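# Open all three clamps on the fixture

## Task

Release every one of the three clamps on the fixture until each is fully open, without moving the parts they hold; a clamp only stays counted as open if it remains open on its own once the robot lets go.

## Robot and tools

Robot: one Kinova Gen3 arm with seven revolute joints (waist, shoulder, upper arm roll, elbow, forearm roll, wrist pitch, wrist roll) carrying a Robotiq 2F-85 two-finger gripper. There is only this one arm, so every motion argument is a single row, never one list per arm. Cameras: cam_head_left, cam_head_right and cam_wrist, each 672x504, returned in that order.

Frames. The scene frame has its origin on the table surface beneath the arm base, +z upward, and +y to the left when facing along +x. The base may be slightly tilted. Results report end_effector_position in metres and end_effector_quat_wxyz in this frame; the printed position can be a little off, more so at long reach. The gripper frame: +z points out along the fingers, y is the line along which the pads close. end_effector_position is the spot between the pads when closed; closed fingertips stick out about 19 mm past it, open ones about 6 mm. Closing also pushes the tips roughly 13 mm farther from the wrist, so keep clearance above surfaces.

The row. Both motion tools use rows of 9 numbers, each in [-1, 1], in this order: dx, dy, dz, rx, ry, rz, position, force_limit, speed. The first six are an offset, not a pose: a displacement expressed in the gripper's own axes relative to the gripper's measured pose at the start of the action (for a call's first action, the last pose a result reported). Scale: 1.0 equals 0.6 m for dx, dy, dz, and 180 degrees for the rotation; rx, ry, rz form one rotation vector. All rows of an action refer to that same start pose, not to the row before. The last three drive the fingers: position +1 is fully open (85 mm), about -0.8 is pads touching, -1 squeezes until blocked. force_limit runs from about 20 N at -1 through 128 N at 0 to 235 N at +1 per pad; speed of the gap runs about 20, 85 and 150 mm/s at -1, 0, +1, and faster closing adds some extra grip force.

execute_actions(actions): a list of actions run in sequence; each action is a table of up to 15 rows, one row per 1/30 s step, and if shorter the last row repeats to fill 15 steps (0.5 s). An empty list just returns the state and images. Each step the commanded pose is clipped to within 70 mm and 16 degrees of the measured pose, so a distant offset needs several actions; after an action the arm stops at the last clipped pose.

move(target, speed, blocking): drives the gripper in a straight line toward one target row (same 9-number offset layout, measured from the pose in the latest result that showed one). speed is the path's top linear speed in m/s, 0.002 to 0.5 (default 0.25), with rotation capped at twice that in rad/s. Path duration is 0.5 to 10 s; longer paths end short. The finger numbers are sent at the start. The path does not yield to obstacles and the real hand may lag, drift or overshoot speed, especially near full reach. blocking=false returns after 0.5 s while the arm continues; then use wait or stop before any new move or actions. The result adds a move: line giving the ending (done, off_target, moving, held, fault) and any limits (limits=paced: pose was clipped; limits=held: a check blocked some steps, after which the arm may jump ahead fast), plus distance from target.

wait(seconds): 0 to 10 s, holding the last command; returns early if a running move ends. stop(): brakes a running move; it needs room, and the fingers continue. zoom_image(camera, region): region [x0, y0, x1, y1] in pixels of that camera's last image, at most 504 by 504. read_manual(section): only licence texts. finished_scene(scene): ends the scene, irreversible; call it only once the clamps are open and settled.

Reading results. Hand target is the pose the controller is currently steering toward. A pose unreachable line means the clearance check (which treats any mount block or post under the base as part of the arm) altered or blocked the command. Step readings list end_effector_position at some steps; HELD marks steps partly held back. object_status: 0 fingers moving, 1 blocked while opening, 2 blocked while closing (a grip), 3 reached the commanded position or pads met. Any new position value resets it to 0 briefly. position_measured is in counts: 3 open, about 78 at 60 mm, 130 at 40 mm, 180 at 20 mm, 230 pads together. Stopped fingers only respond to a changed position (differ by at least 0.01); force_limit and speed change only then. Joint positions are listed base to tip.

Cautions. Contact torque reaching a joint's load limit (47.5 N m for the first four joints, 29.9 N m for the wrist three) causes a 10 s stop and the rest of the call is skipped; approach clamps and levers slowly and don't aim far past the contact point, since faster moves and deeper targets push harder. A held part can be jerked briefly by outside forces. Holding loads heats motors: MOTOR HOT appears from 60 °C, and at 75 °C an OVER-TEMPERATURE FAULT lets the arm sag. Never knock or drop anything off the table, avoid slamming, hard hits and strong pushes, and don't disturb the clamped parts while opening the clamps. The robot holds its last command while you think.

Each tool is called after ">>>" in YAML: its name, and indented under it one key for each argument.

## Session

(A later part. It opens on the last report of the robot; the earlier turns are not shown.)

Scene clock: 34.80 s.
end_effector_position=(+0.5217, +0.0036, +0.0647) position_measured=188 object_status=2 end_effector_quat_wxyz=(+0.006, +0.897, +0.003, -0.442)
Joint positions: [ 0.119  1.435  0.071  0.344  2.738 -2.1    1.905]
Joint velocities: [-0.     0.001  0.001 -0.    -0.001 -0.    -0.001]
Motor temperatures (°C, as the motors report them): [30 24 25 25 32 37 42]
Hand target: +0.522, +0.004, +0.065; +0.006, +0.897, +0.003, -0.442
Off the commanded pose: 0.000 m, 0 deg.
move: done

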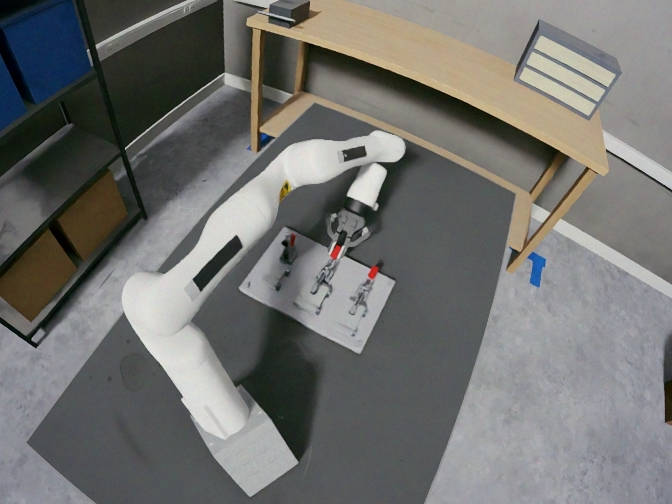

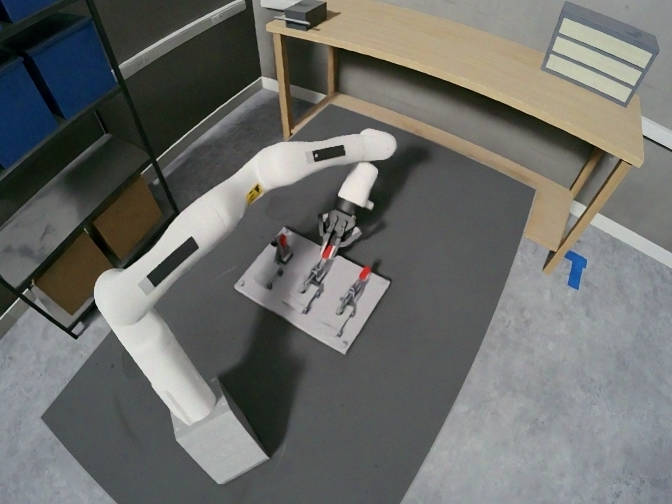

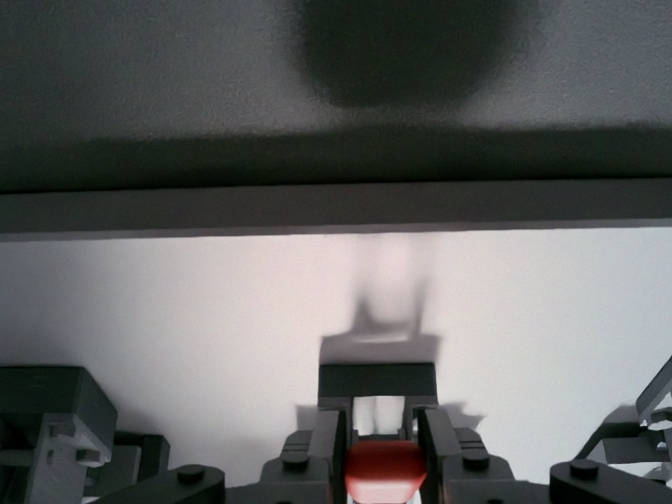

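>>> move:
  target: [-0.0328,0,-0.0047,0,0.111,0,-1,-0.6,-0.3]
  speed: 0.15

>>> move:
  target: [-0.0328,0,-0.0047,0,0.111,0,-1,-0.6,-0.3]
  speed: 0.2

>>> move:
  target: [-0.0328,0,-0.0047,0,0.111,0,-1,-0.6,-0.3]
  speed: 0.2

>>> zoom_image:
  camera: "cam_head_right"
  region: [220, 190, 420, 340]

Scene clock: 36.60 s.
end_effector_position=(+0.5102, +0.0037, +0.0792) position_measured=188 object_status=2 end_effector_quat_wxyz=(+0.004, +0.960, +0.003, -0.281)
Joint positions: [ 0.189  1.038  0.051  1.113  2.692 -1.469  2.099]
Joint velocities: [-0.    -0.004  0.     0.007 -0.001  0.006  0.001]
Motor temperatures (°C, as the motors report them): [30 24 25 25 32 37 42]
Hand target: +0.511, +0.004, +0.082; +0.005, +0.960, +0.004, -0.279
Off the commanded pose: 0.003 m, 0 deg.
move: done

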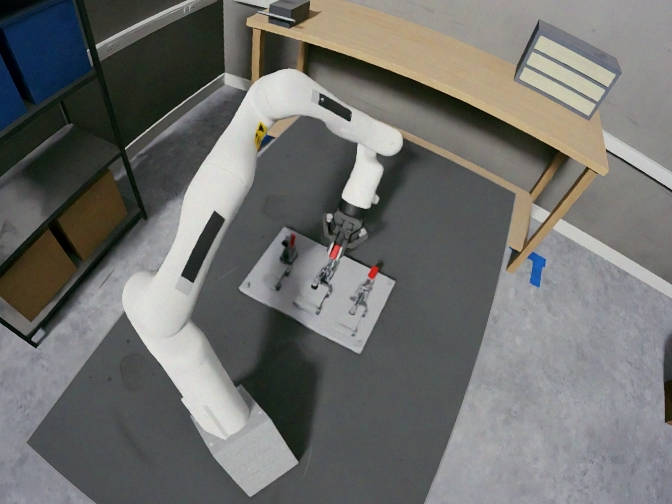

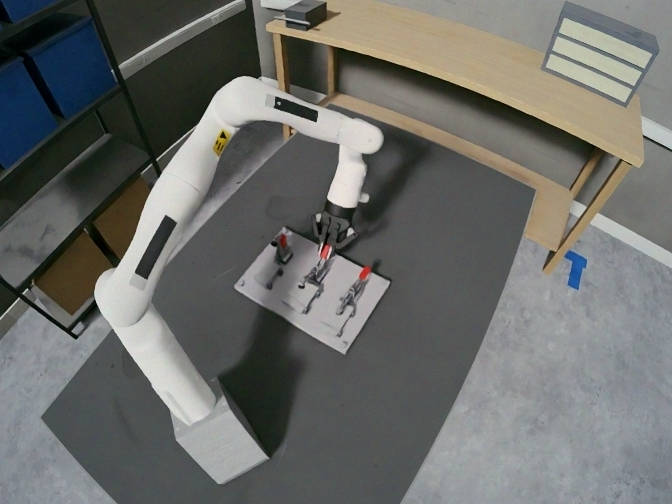

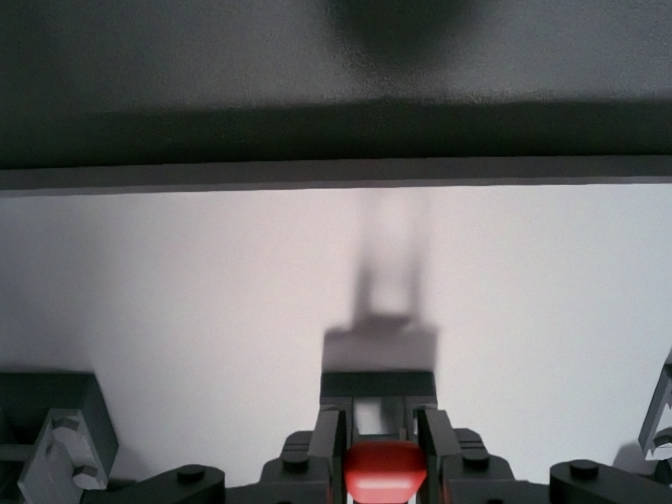

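Scene clock: 37.83 s.
end_effector_position=(+0.4942, +0.0036, +0.0890) position_measured=188 object_status=2 end_effector_quat_wxyz=(+0.003, +0.994, +0.003, -0.111)
Joint positions: [ 0.314  0.806 -0.028  1.61   2.511 -0.97   2.34 ]
Joint velocities: [ 0.002 -0.001 -0.001  0.005 -0.003  0.004  0.003]
Motor temperatures (°C, as the motors report them): [30 24 25 25 32 37 42]
Hand target: +0.495, +0.004, +0.092; +0.003, +0.994, +0.003, -0.110
Off the commanded pose: 0.003 m, 0 deg.
move: done

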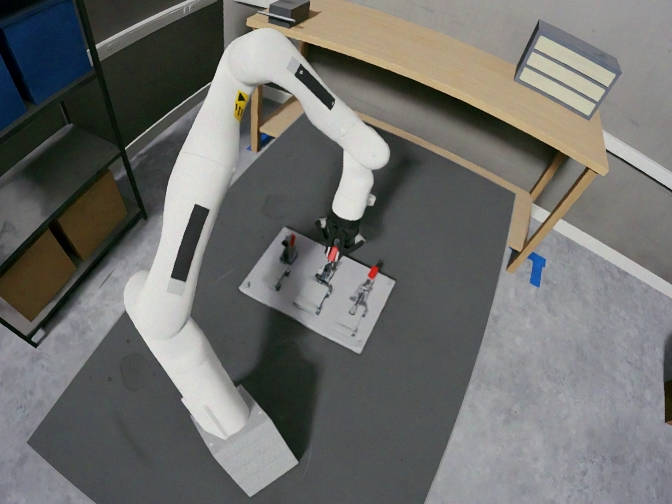

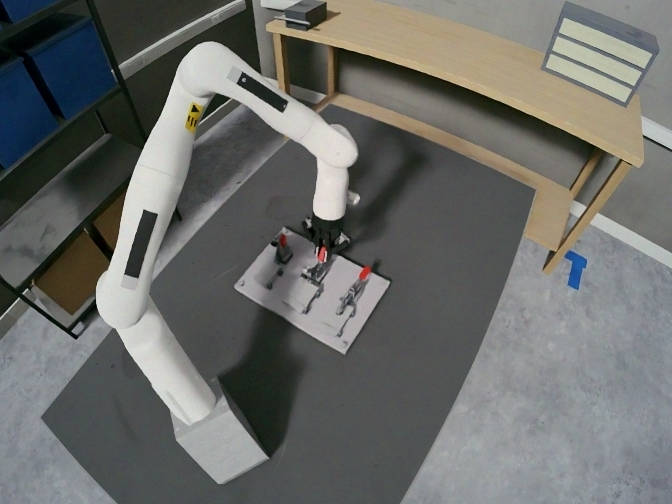

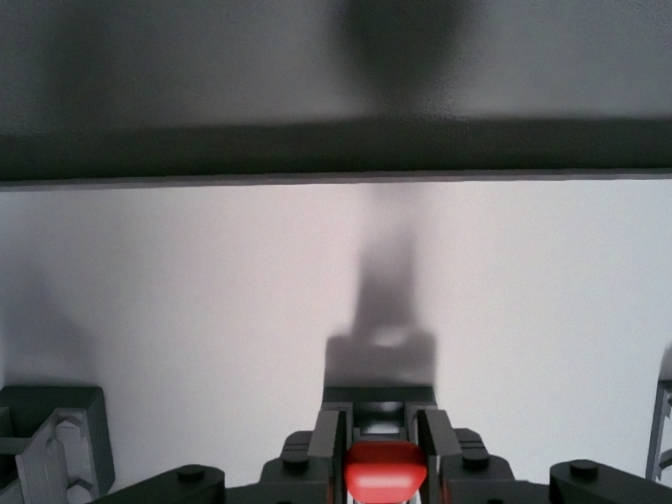

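Scene clock: 39.13 s.
end_effector_position=(+0.4753, +0.0035, +0.0928) position_measured=188 object_status=2 end_effector_quat_wxyz=(+0.002, +0.998, +0.003, +0.061)
Joint positions: [ 0.622  0.723 -0.35   2.026  2.067 -0.473  2.883]
Joint velocities: [ 0.007  0.003 -0.003  0.001 -0.008 -0.004  0.006]
Motor temperatures (°C, as the motors report them): [30 24 25 25 32 37 42]
Hand target: +0.475, +0.003, +0.096; +0.002, +0.998, +0.003, +0.062
Off the commanded pose: 0.003 m, 0 deg.
move: done

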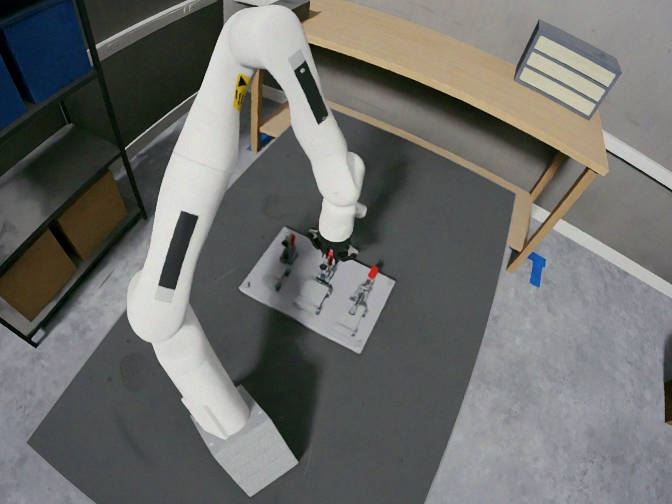

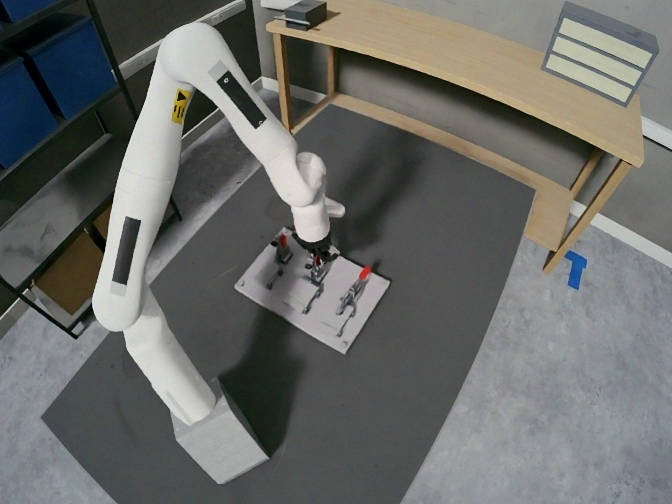

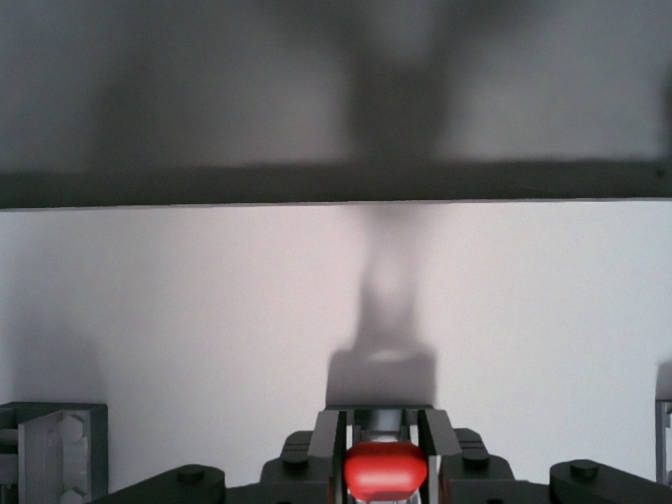

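Region (220, 190, 420, 340) of cam_head_right's 672x504 image, scaled by 2.520, with more detail than that image has; it fills the top 378 rows of this view, and the rest is white.

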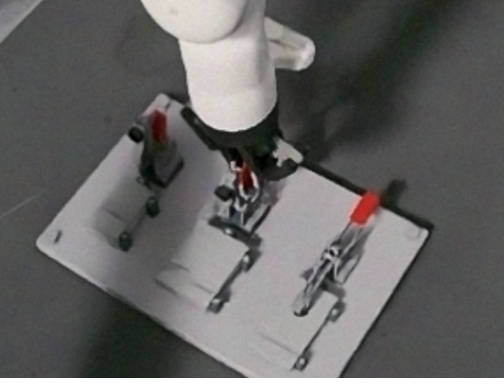

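>>> move:
  target: [-0.0161,0,-0.001,0,0.0556,0,-1,-0.6,-0.3]
  speed: 0.1

Scene clock: 41.03 s.
end_effector_position=(+0.4675, +0.0033, +0.0922) position_measured=188 object_status=2 end_effector_quat_wxyz=(+0.001, +0.989, +0.003, +0.149)
Joint positions: [ 0.904  0.831 -0.695  2.205  1.229 -0.234  3.829]
Joint velocities: [-0.026 -0.012  0.033  0.011 -0.064 -0.032  0.056]
Motor temperatures (°C, as the motors report them): [30 24 25 25 32 37 42]
Hand target: +0.466, +0.003, +0.092; +0.002, +0.989, +0.003, +0.147
Off the commanded pose: 0.002 m, 0 deg.
move: done

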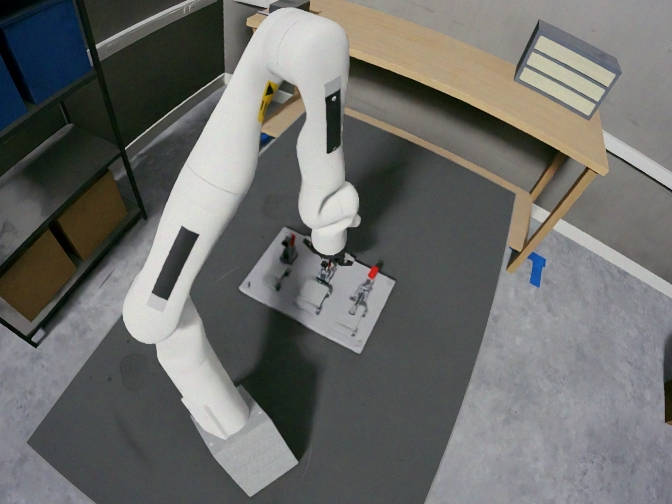

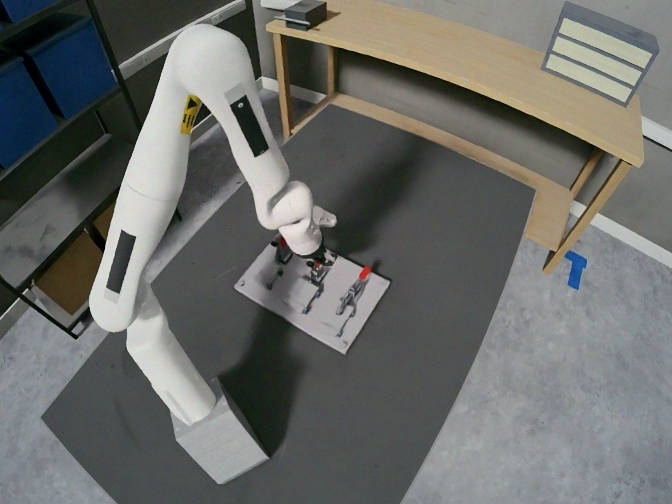

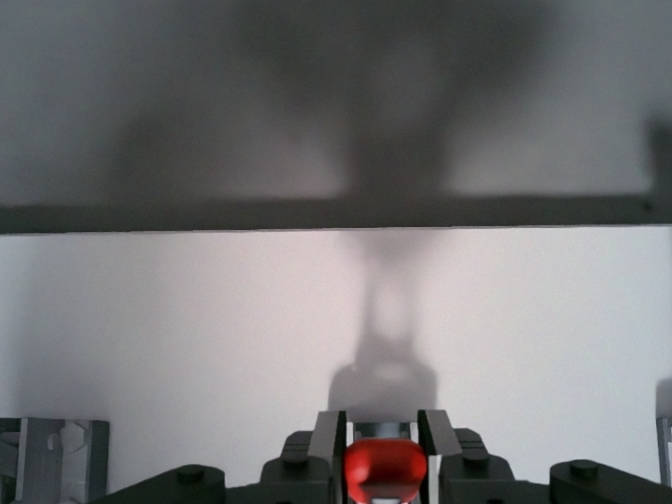

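>>> move:
  target: [0,0,0,0,0,0,0.15,-0.6,0.5]

>>> move:
  target: [0.029,0.09,-0.13,0,-0.095,0,0.15,-0.6,0.5]

>>> zoom_image:
  camera: "cam_head_right"
  region: [220, 190, 420, 340]

Scene clock: 41.90 s.
end_effector_position=(+0.4675, +0.0033, +0.0922) position_measured=110 object_status=3 end_effector_quat_wxyz=(+0.001, +0.989, +0.003, +0.149)
Joint positions: [ 0.904  0.831 -0.695  2.205  1.229 -0.234  3.829]
Joint velocities: [ 0.     0.    -0.     0.     0.     0.    -0.001]
Motor temperatures (°C, as the motors report them): [30 24 25 25 32 37 42]
Hand target: +0.468, +0.003, +0.092; +0.001, +0.989, +0.003, +0.149
Off the commanded pose: 0.000 m, 0 deg.
move: done

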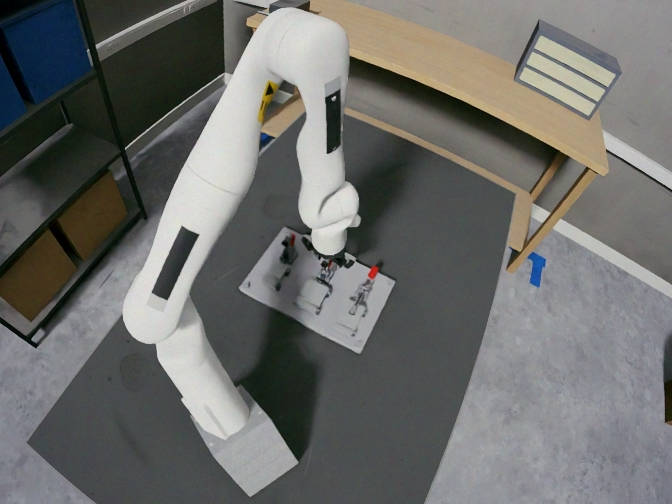

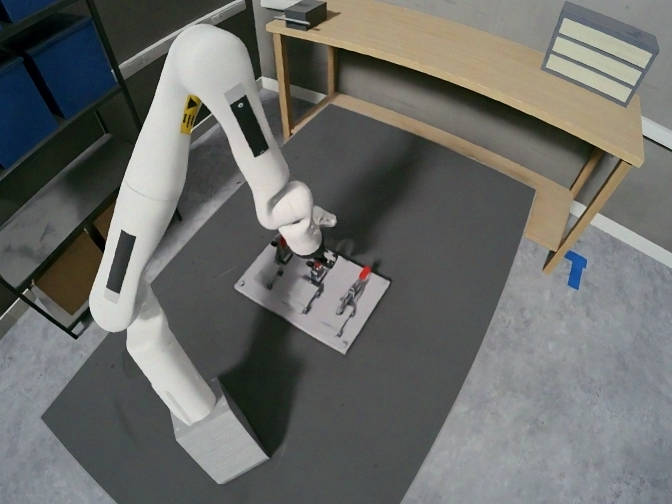

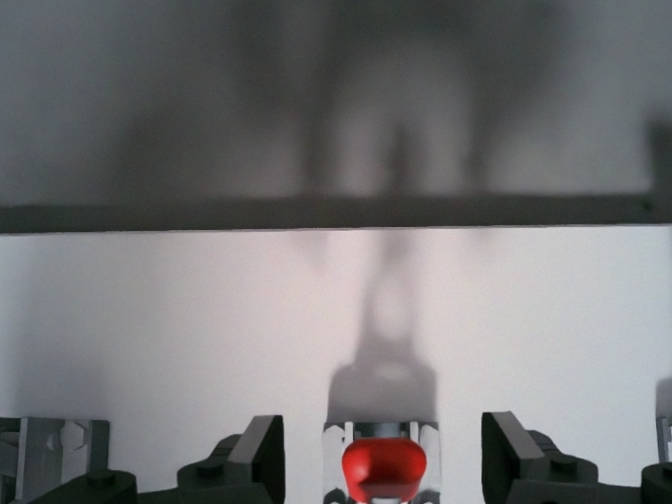

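Scene clock: 43.70 s.
end_effector_position=(+0.4618, -0.0502, +0.1721) position_measured=110 object_status=3 end_effector_quat_wxyz=(+0.001, +1.000, +0.002, +0.001)
Joint positions: [ 0.69   0.671 -0.19   1.838  2.451 -0.828  2.617]
Joint velocities: [-0.003  0.001 -0.002 -0.001  0.001  0.    -0.002]
Motor temperatures (°C, as the motors report them): [30 24 25 25 32 37 42]
Hand target: +0.462, -0.050, +0.172; +0.001, +1.000, +0.003, +0.000
Off the commanded pose: 0.000 m, 0 deg.
move: done; limits=paced

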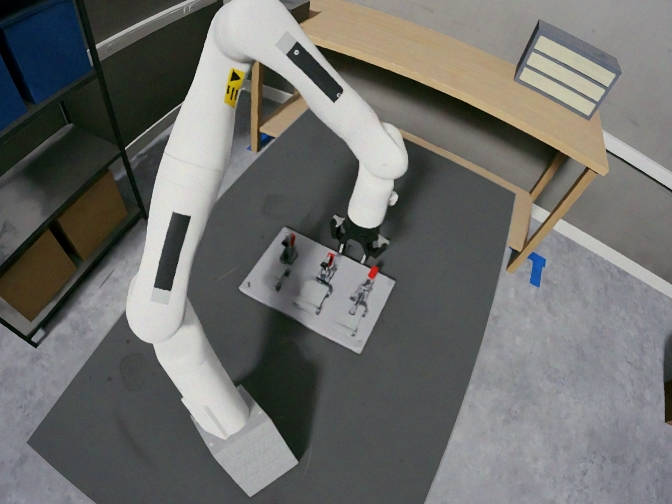

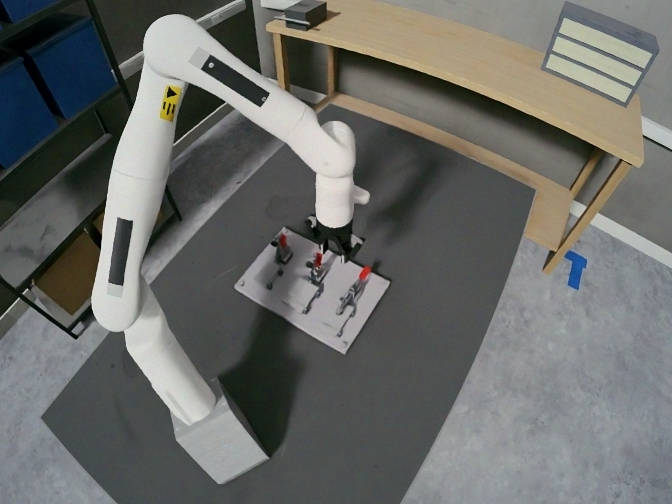

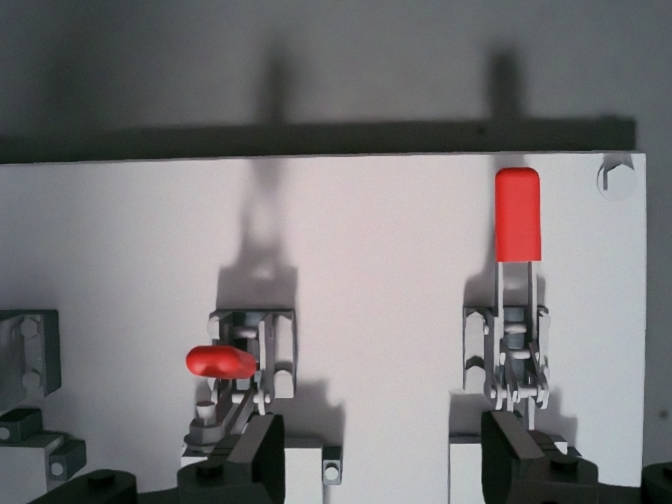

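Region (220, 190, 420, 340) of cam_head_right's 672x504 image, scaled by 2.520, with more detail than that image has; it fills the top 378 rows of this view, and the rest is white.

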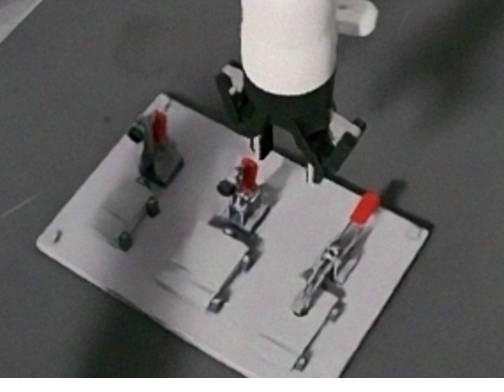

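>>> move:
  target: [0.148,0.092,0.128,0,-0.233,0,0.15,-0.6,0.5]
  speed: 0.3

Scene clock: 45.87 s.
end_effector_position=(+0.5520, -0.1043, +0.0975) position_measured=110 object_status=3 end_effector_quat_wxyz=(+0.005, +0.936, +0.003, -0.352)
Joint positions: [ 0.312  1.523  0.006  0.121  2.81  -2.099  1.996]
Joint velocities: [-0.001  0.022  0.01  -0.079 -0.025 -0.046 -0.022]
Motor temperatures (°C, as the motors report them): [30 24 25 25 32 37 42]
Hand target: +0.551, -0.105, +0.096; +0.004, +0.936, +0.003, -0.352
Off the commanded pose: 0.002 m, 1 deg.
joint sent to its limit — the command would take joint 6 (wrist pitch) past its lower limit, so that joint was sent only as far as its limit.
move: done

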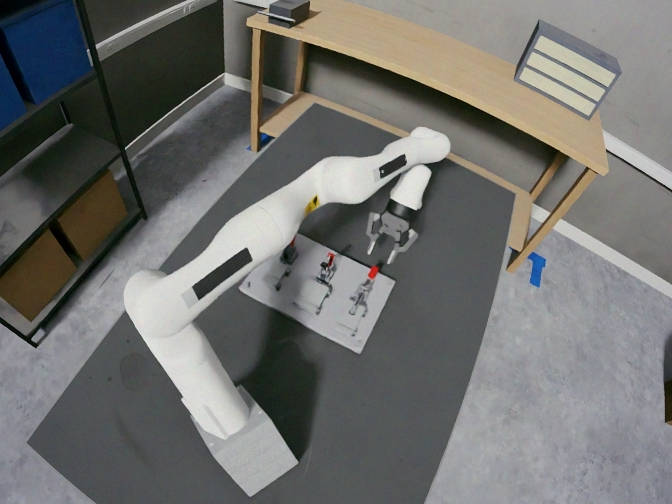

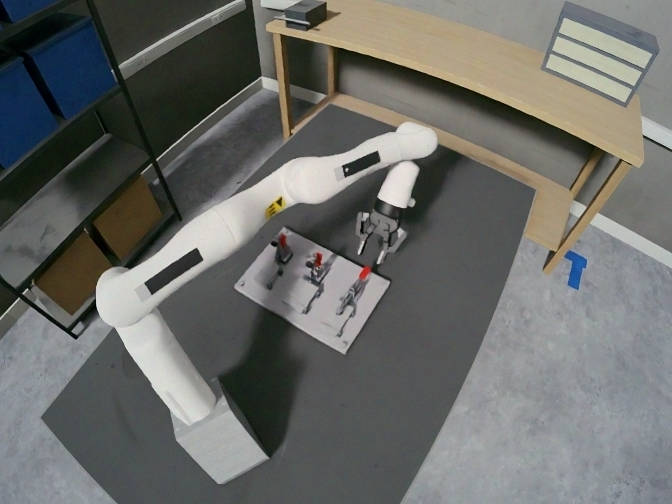

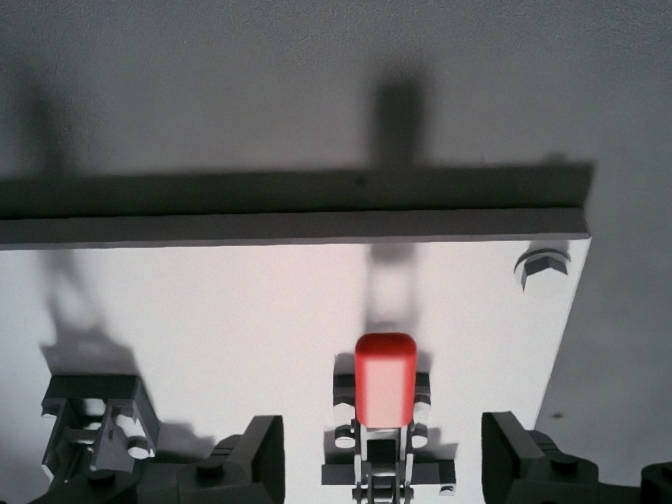

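>>> wait:
  seconds: 0

Scene clock: 46.00 s.
end_effector_position=(+0.5519, -0.1047, +0.0970) position_measured=110 object_status=3 end_effector_quat_wxyz=(+0.005, +0.936, +0.003, -0.352)
Joint positions: [ 0.312  1.526  0.006  0.117  2.809 -2.1    1.996]
Joint velocities: [-0.     0.017  0.    -0.008 -0.    -0.     0.001]
Motor temperatures (°C, as the motors report them): [30 24 25 25 32 37 42]
Hand target: +0.551, -0.105, +0.096; +0.004, +0.936, +0.003, -0.352
Off the commanded pose: 0.002 m, 1 deg.

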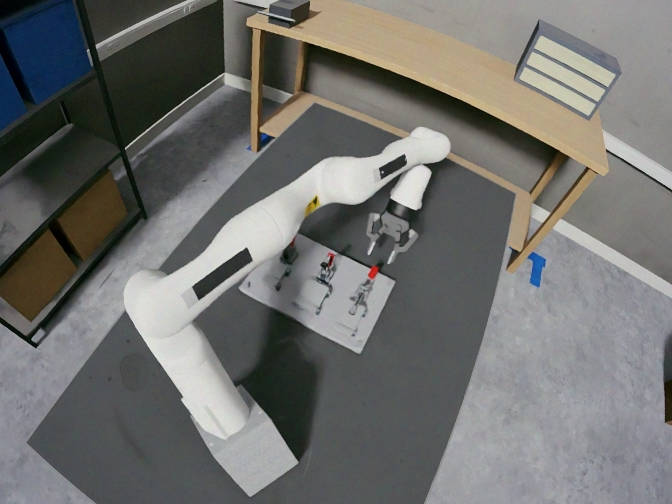

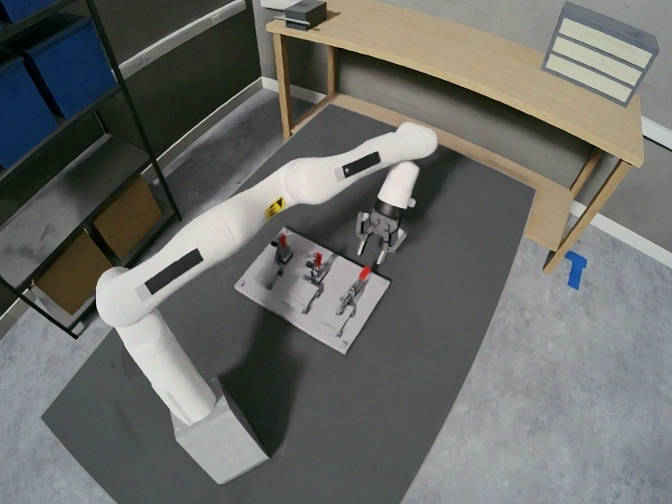

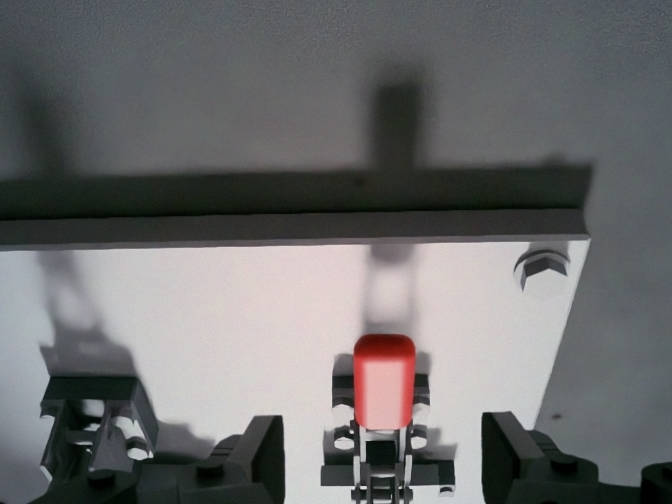

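>>> move:
  target: [0.023,0,0.065,0,0,0,0.15,-0.6,0.5]
  speed: 0.1

Scene clock: 47.03 s.
end_effector_position=(+0.5363, -0.1052, +0.0582) position_measured=110 object_status=3 end_effector_quat_wxyz=(+0.005, +0.936, +0.003, -0.352)
Joint positions: [ 0.287  1.469  0.005  0.366  2.823 -1.91   2.037]
Joint velocities: [-0.001 -0.009 -0.     0.005 -0.     0.001 -0.001]
Motor temperatures (°C, as the motors report them): [30 24 25 25 32 37 42]
Hand target: +0.537, -0.105, +0.058; +0.005, +0.936, +0.003, -0.352
Off the commanded pose: 0.001 m, 0 deg.
move: done

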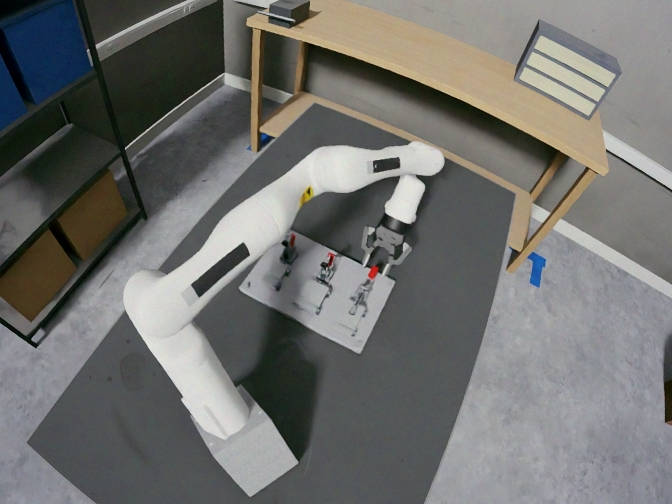

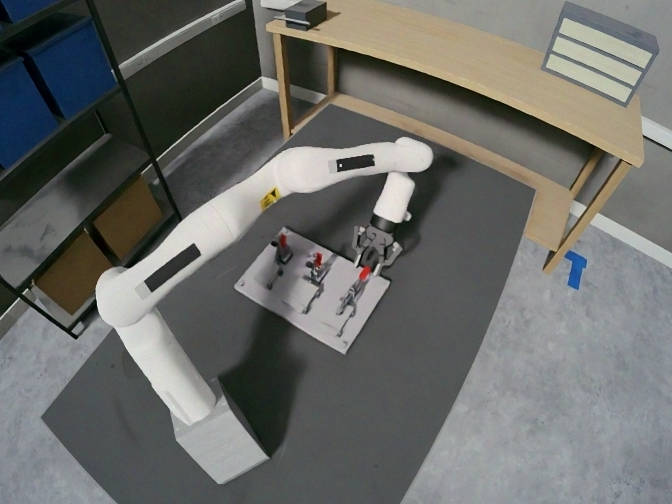

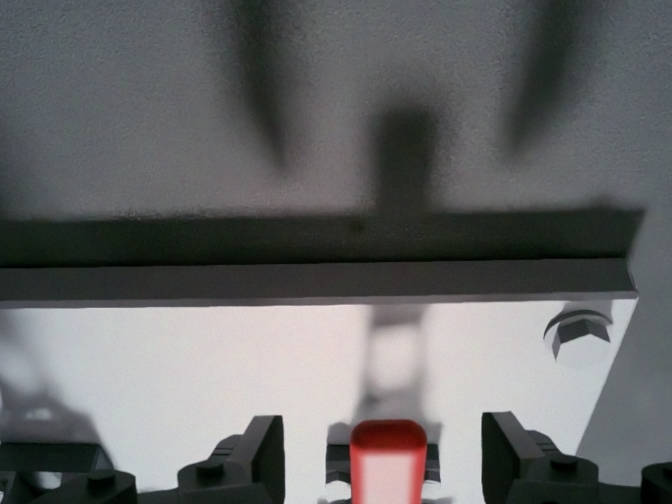

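>>> move:
  target: [0,0.002,0.026,0,-0.04,0,0.15,-0.6,0.5]
  speed: 0.1

>>> move:
  target: [0,0,0,0,0,0,-1,-0.6,-0.3]

Scene clock: 48.17 s.
end_effector_position=(+0.5254, -0.1064, +0.0468) position_measured=110 object_status=3 end_effector_quat_wxyz=(+0.012, +0.919, +0.006, -0.393)
Joint positions: [ 0.256  1.616  0.03   0.089  2.821 -2.1    1.988]
Joint velocities: [-0.002  0.006  0.026 -0.001 -0.026 -0.     0.002]
Motor temperatures (°C, as the motors report them): [30 24 25 25 32 37 42]
Hand target: +0.525, -0.106, +0.047; +0.012, +0.919, +0.006, -0.394
Off the commanded pose: 0.001 m, 2 deg.
joint sent to its limit — the command would take joint 6 (wrist pitch) past its lower limit, so that joint was sent only as far as its limit.
move: done

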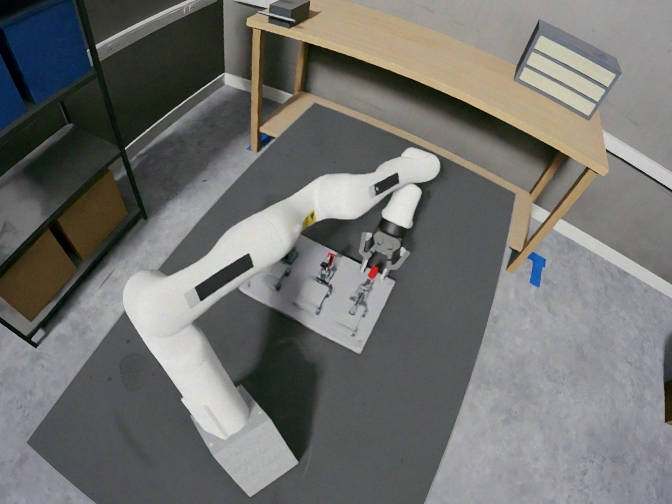

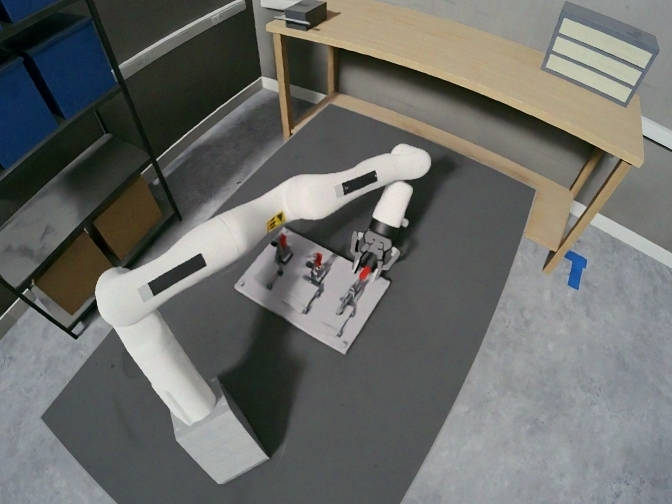

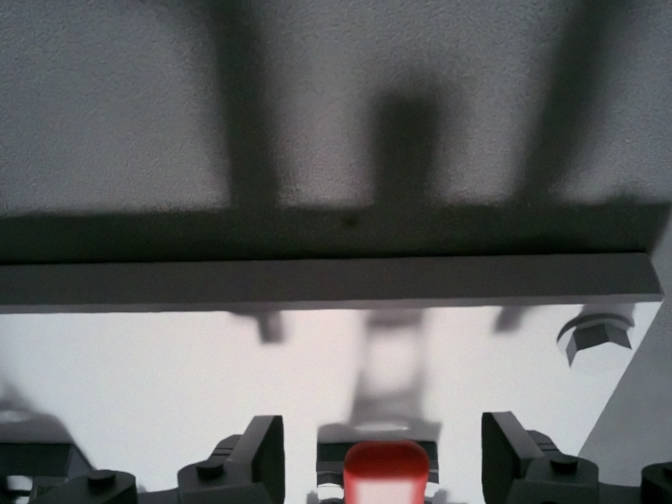

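Scene clock: 48.90 s.
end_effector_position=(+0.5255, -0.1066, +0.0469) position_measured=188 object_status=2 end_effector_quat_wxyz=(+0.013, +0.919, +0.006, -0.393)
Joint positions: [ 0.256  1.616  0.03   0.089  2.82  -2.1    1.988]
Joint velocities: [-0.    -0.001  0.     0.    -0.001 -0.    -0.001]
Motor temperatures (°C, as the motors report them): [30 24 25 25 32 37 42]
Hand target: +0.525, -0.106, +0.047; +0.012, +0.919, +0.006, -0.393
Off the commanded pose: 0.000 m, 0 deg.
move: done

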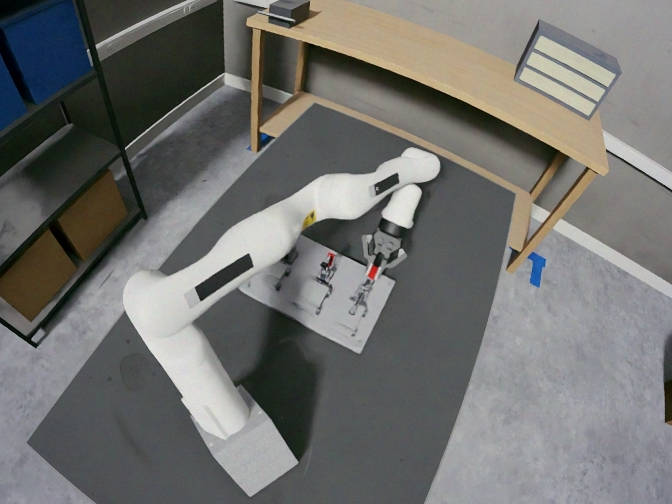

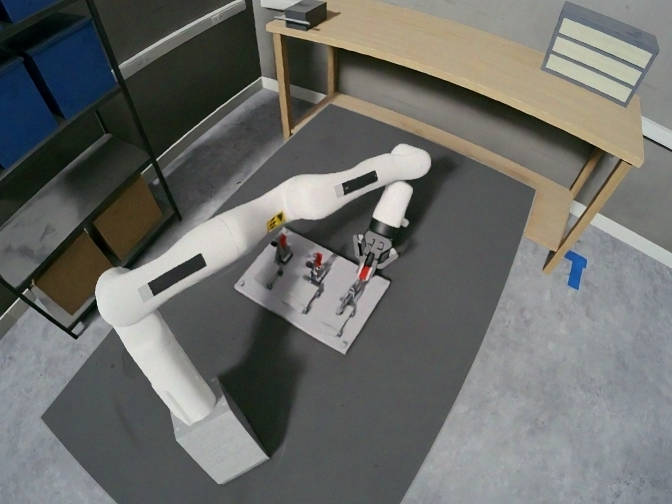

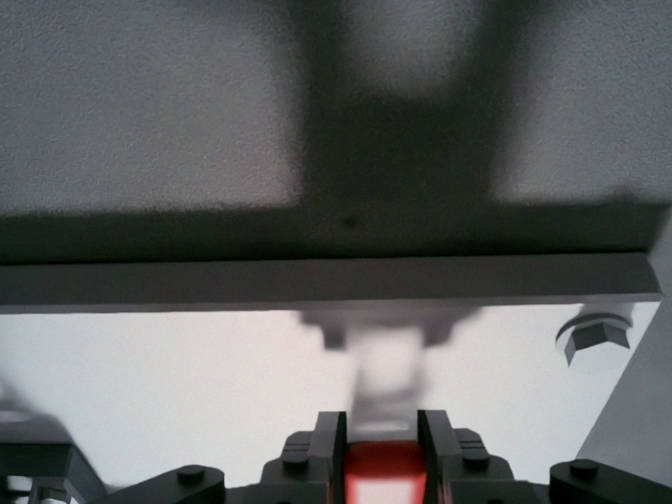

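>>> move:
  target: [-0.022,0,-0.008,0,0.0833,0,-1,-0.6,-0.3]
  speed: 0.15

Scene clock: 50.33 s.
end_effector_position=(+0.5203, -0.1065, +0.0596) position_measured=188 object_status=2 end_effector_quat_wxyz=(+0.012, +0.963, +0.007, -0.269)
Joint positions: [ 0.332  1.225 -0.008  0.905  2.793 -1.482  2.158]
Joint velocities: [ 0.001 -0.005  0.001  0.009 -0.002  0.007  0.   ]
Motor temperatures (°C, as the motors report them): [30 24 25 25 32 37 42]
Hand target: +0.519, -0.106, +0.060; +0.012, +0.963, +0.007, -0.270
Off the commanded pose: 0.000 m, 0 deg.
move: done

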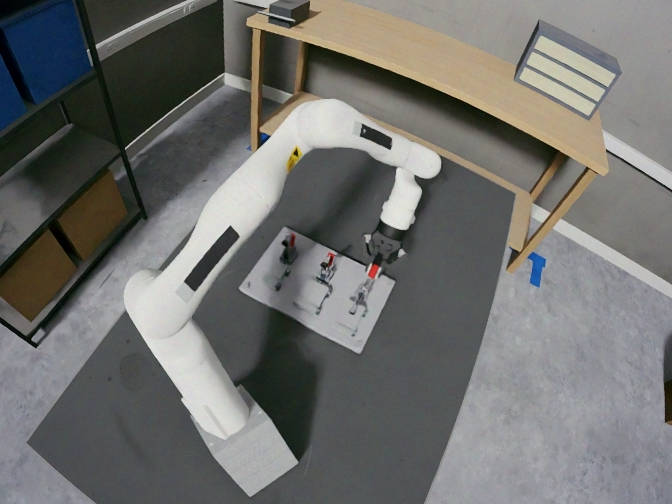

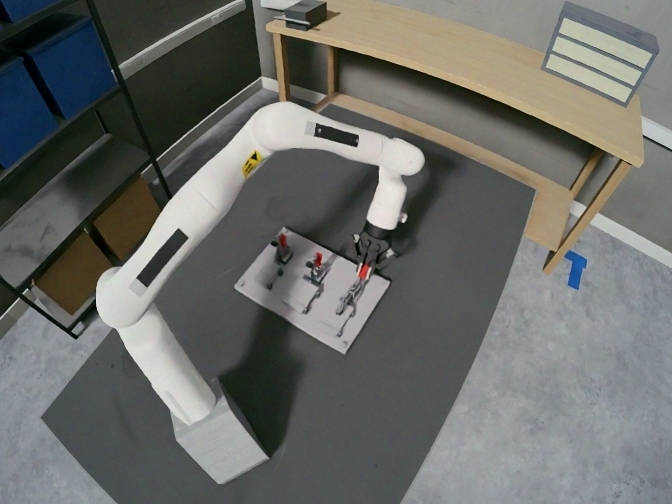

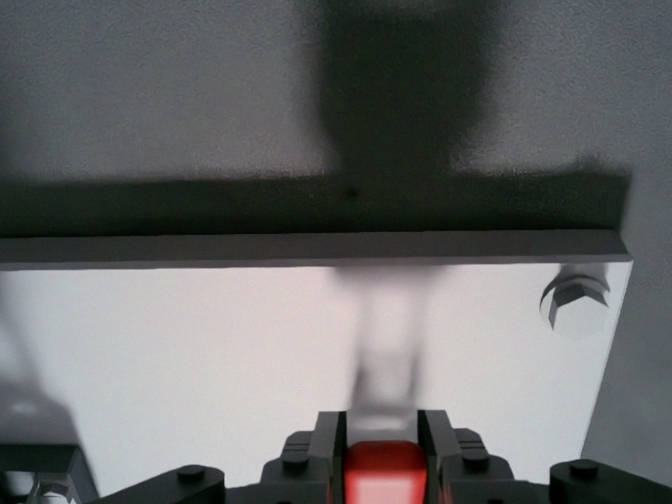

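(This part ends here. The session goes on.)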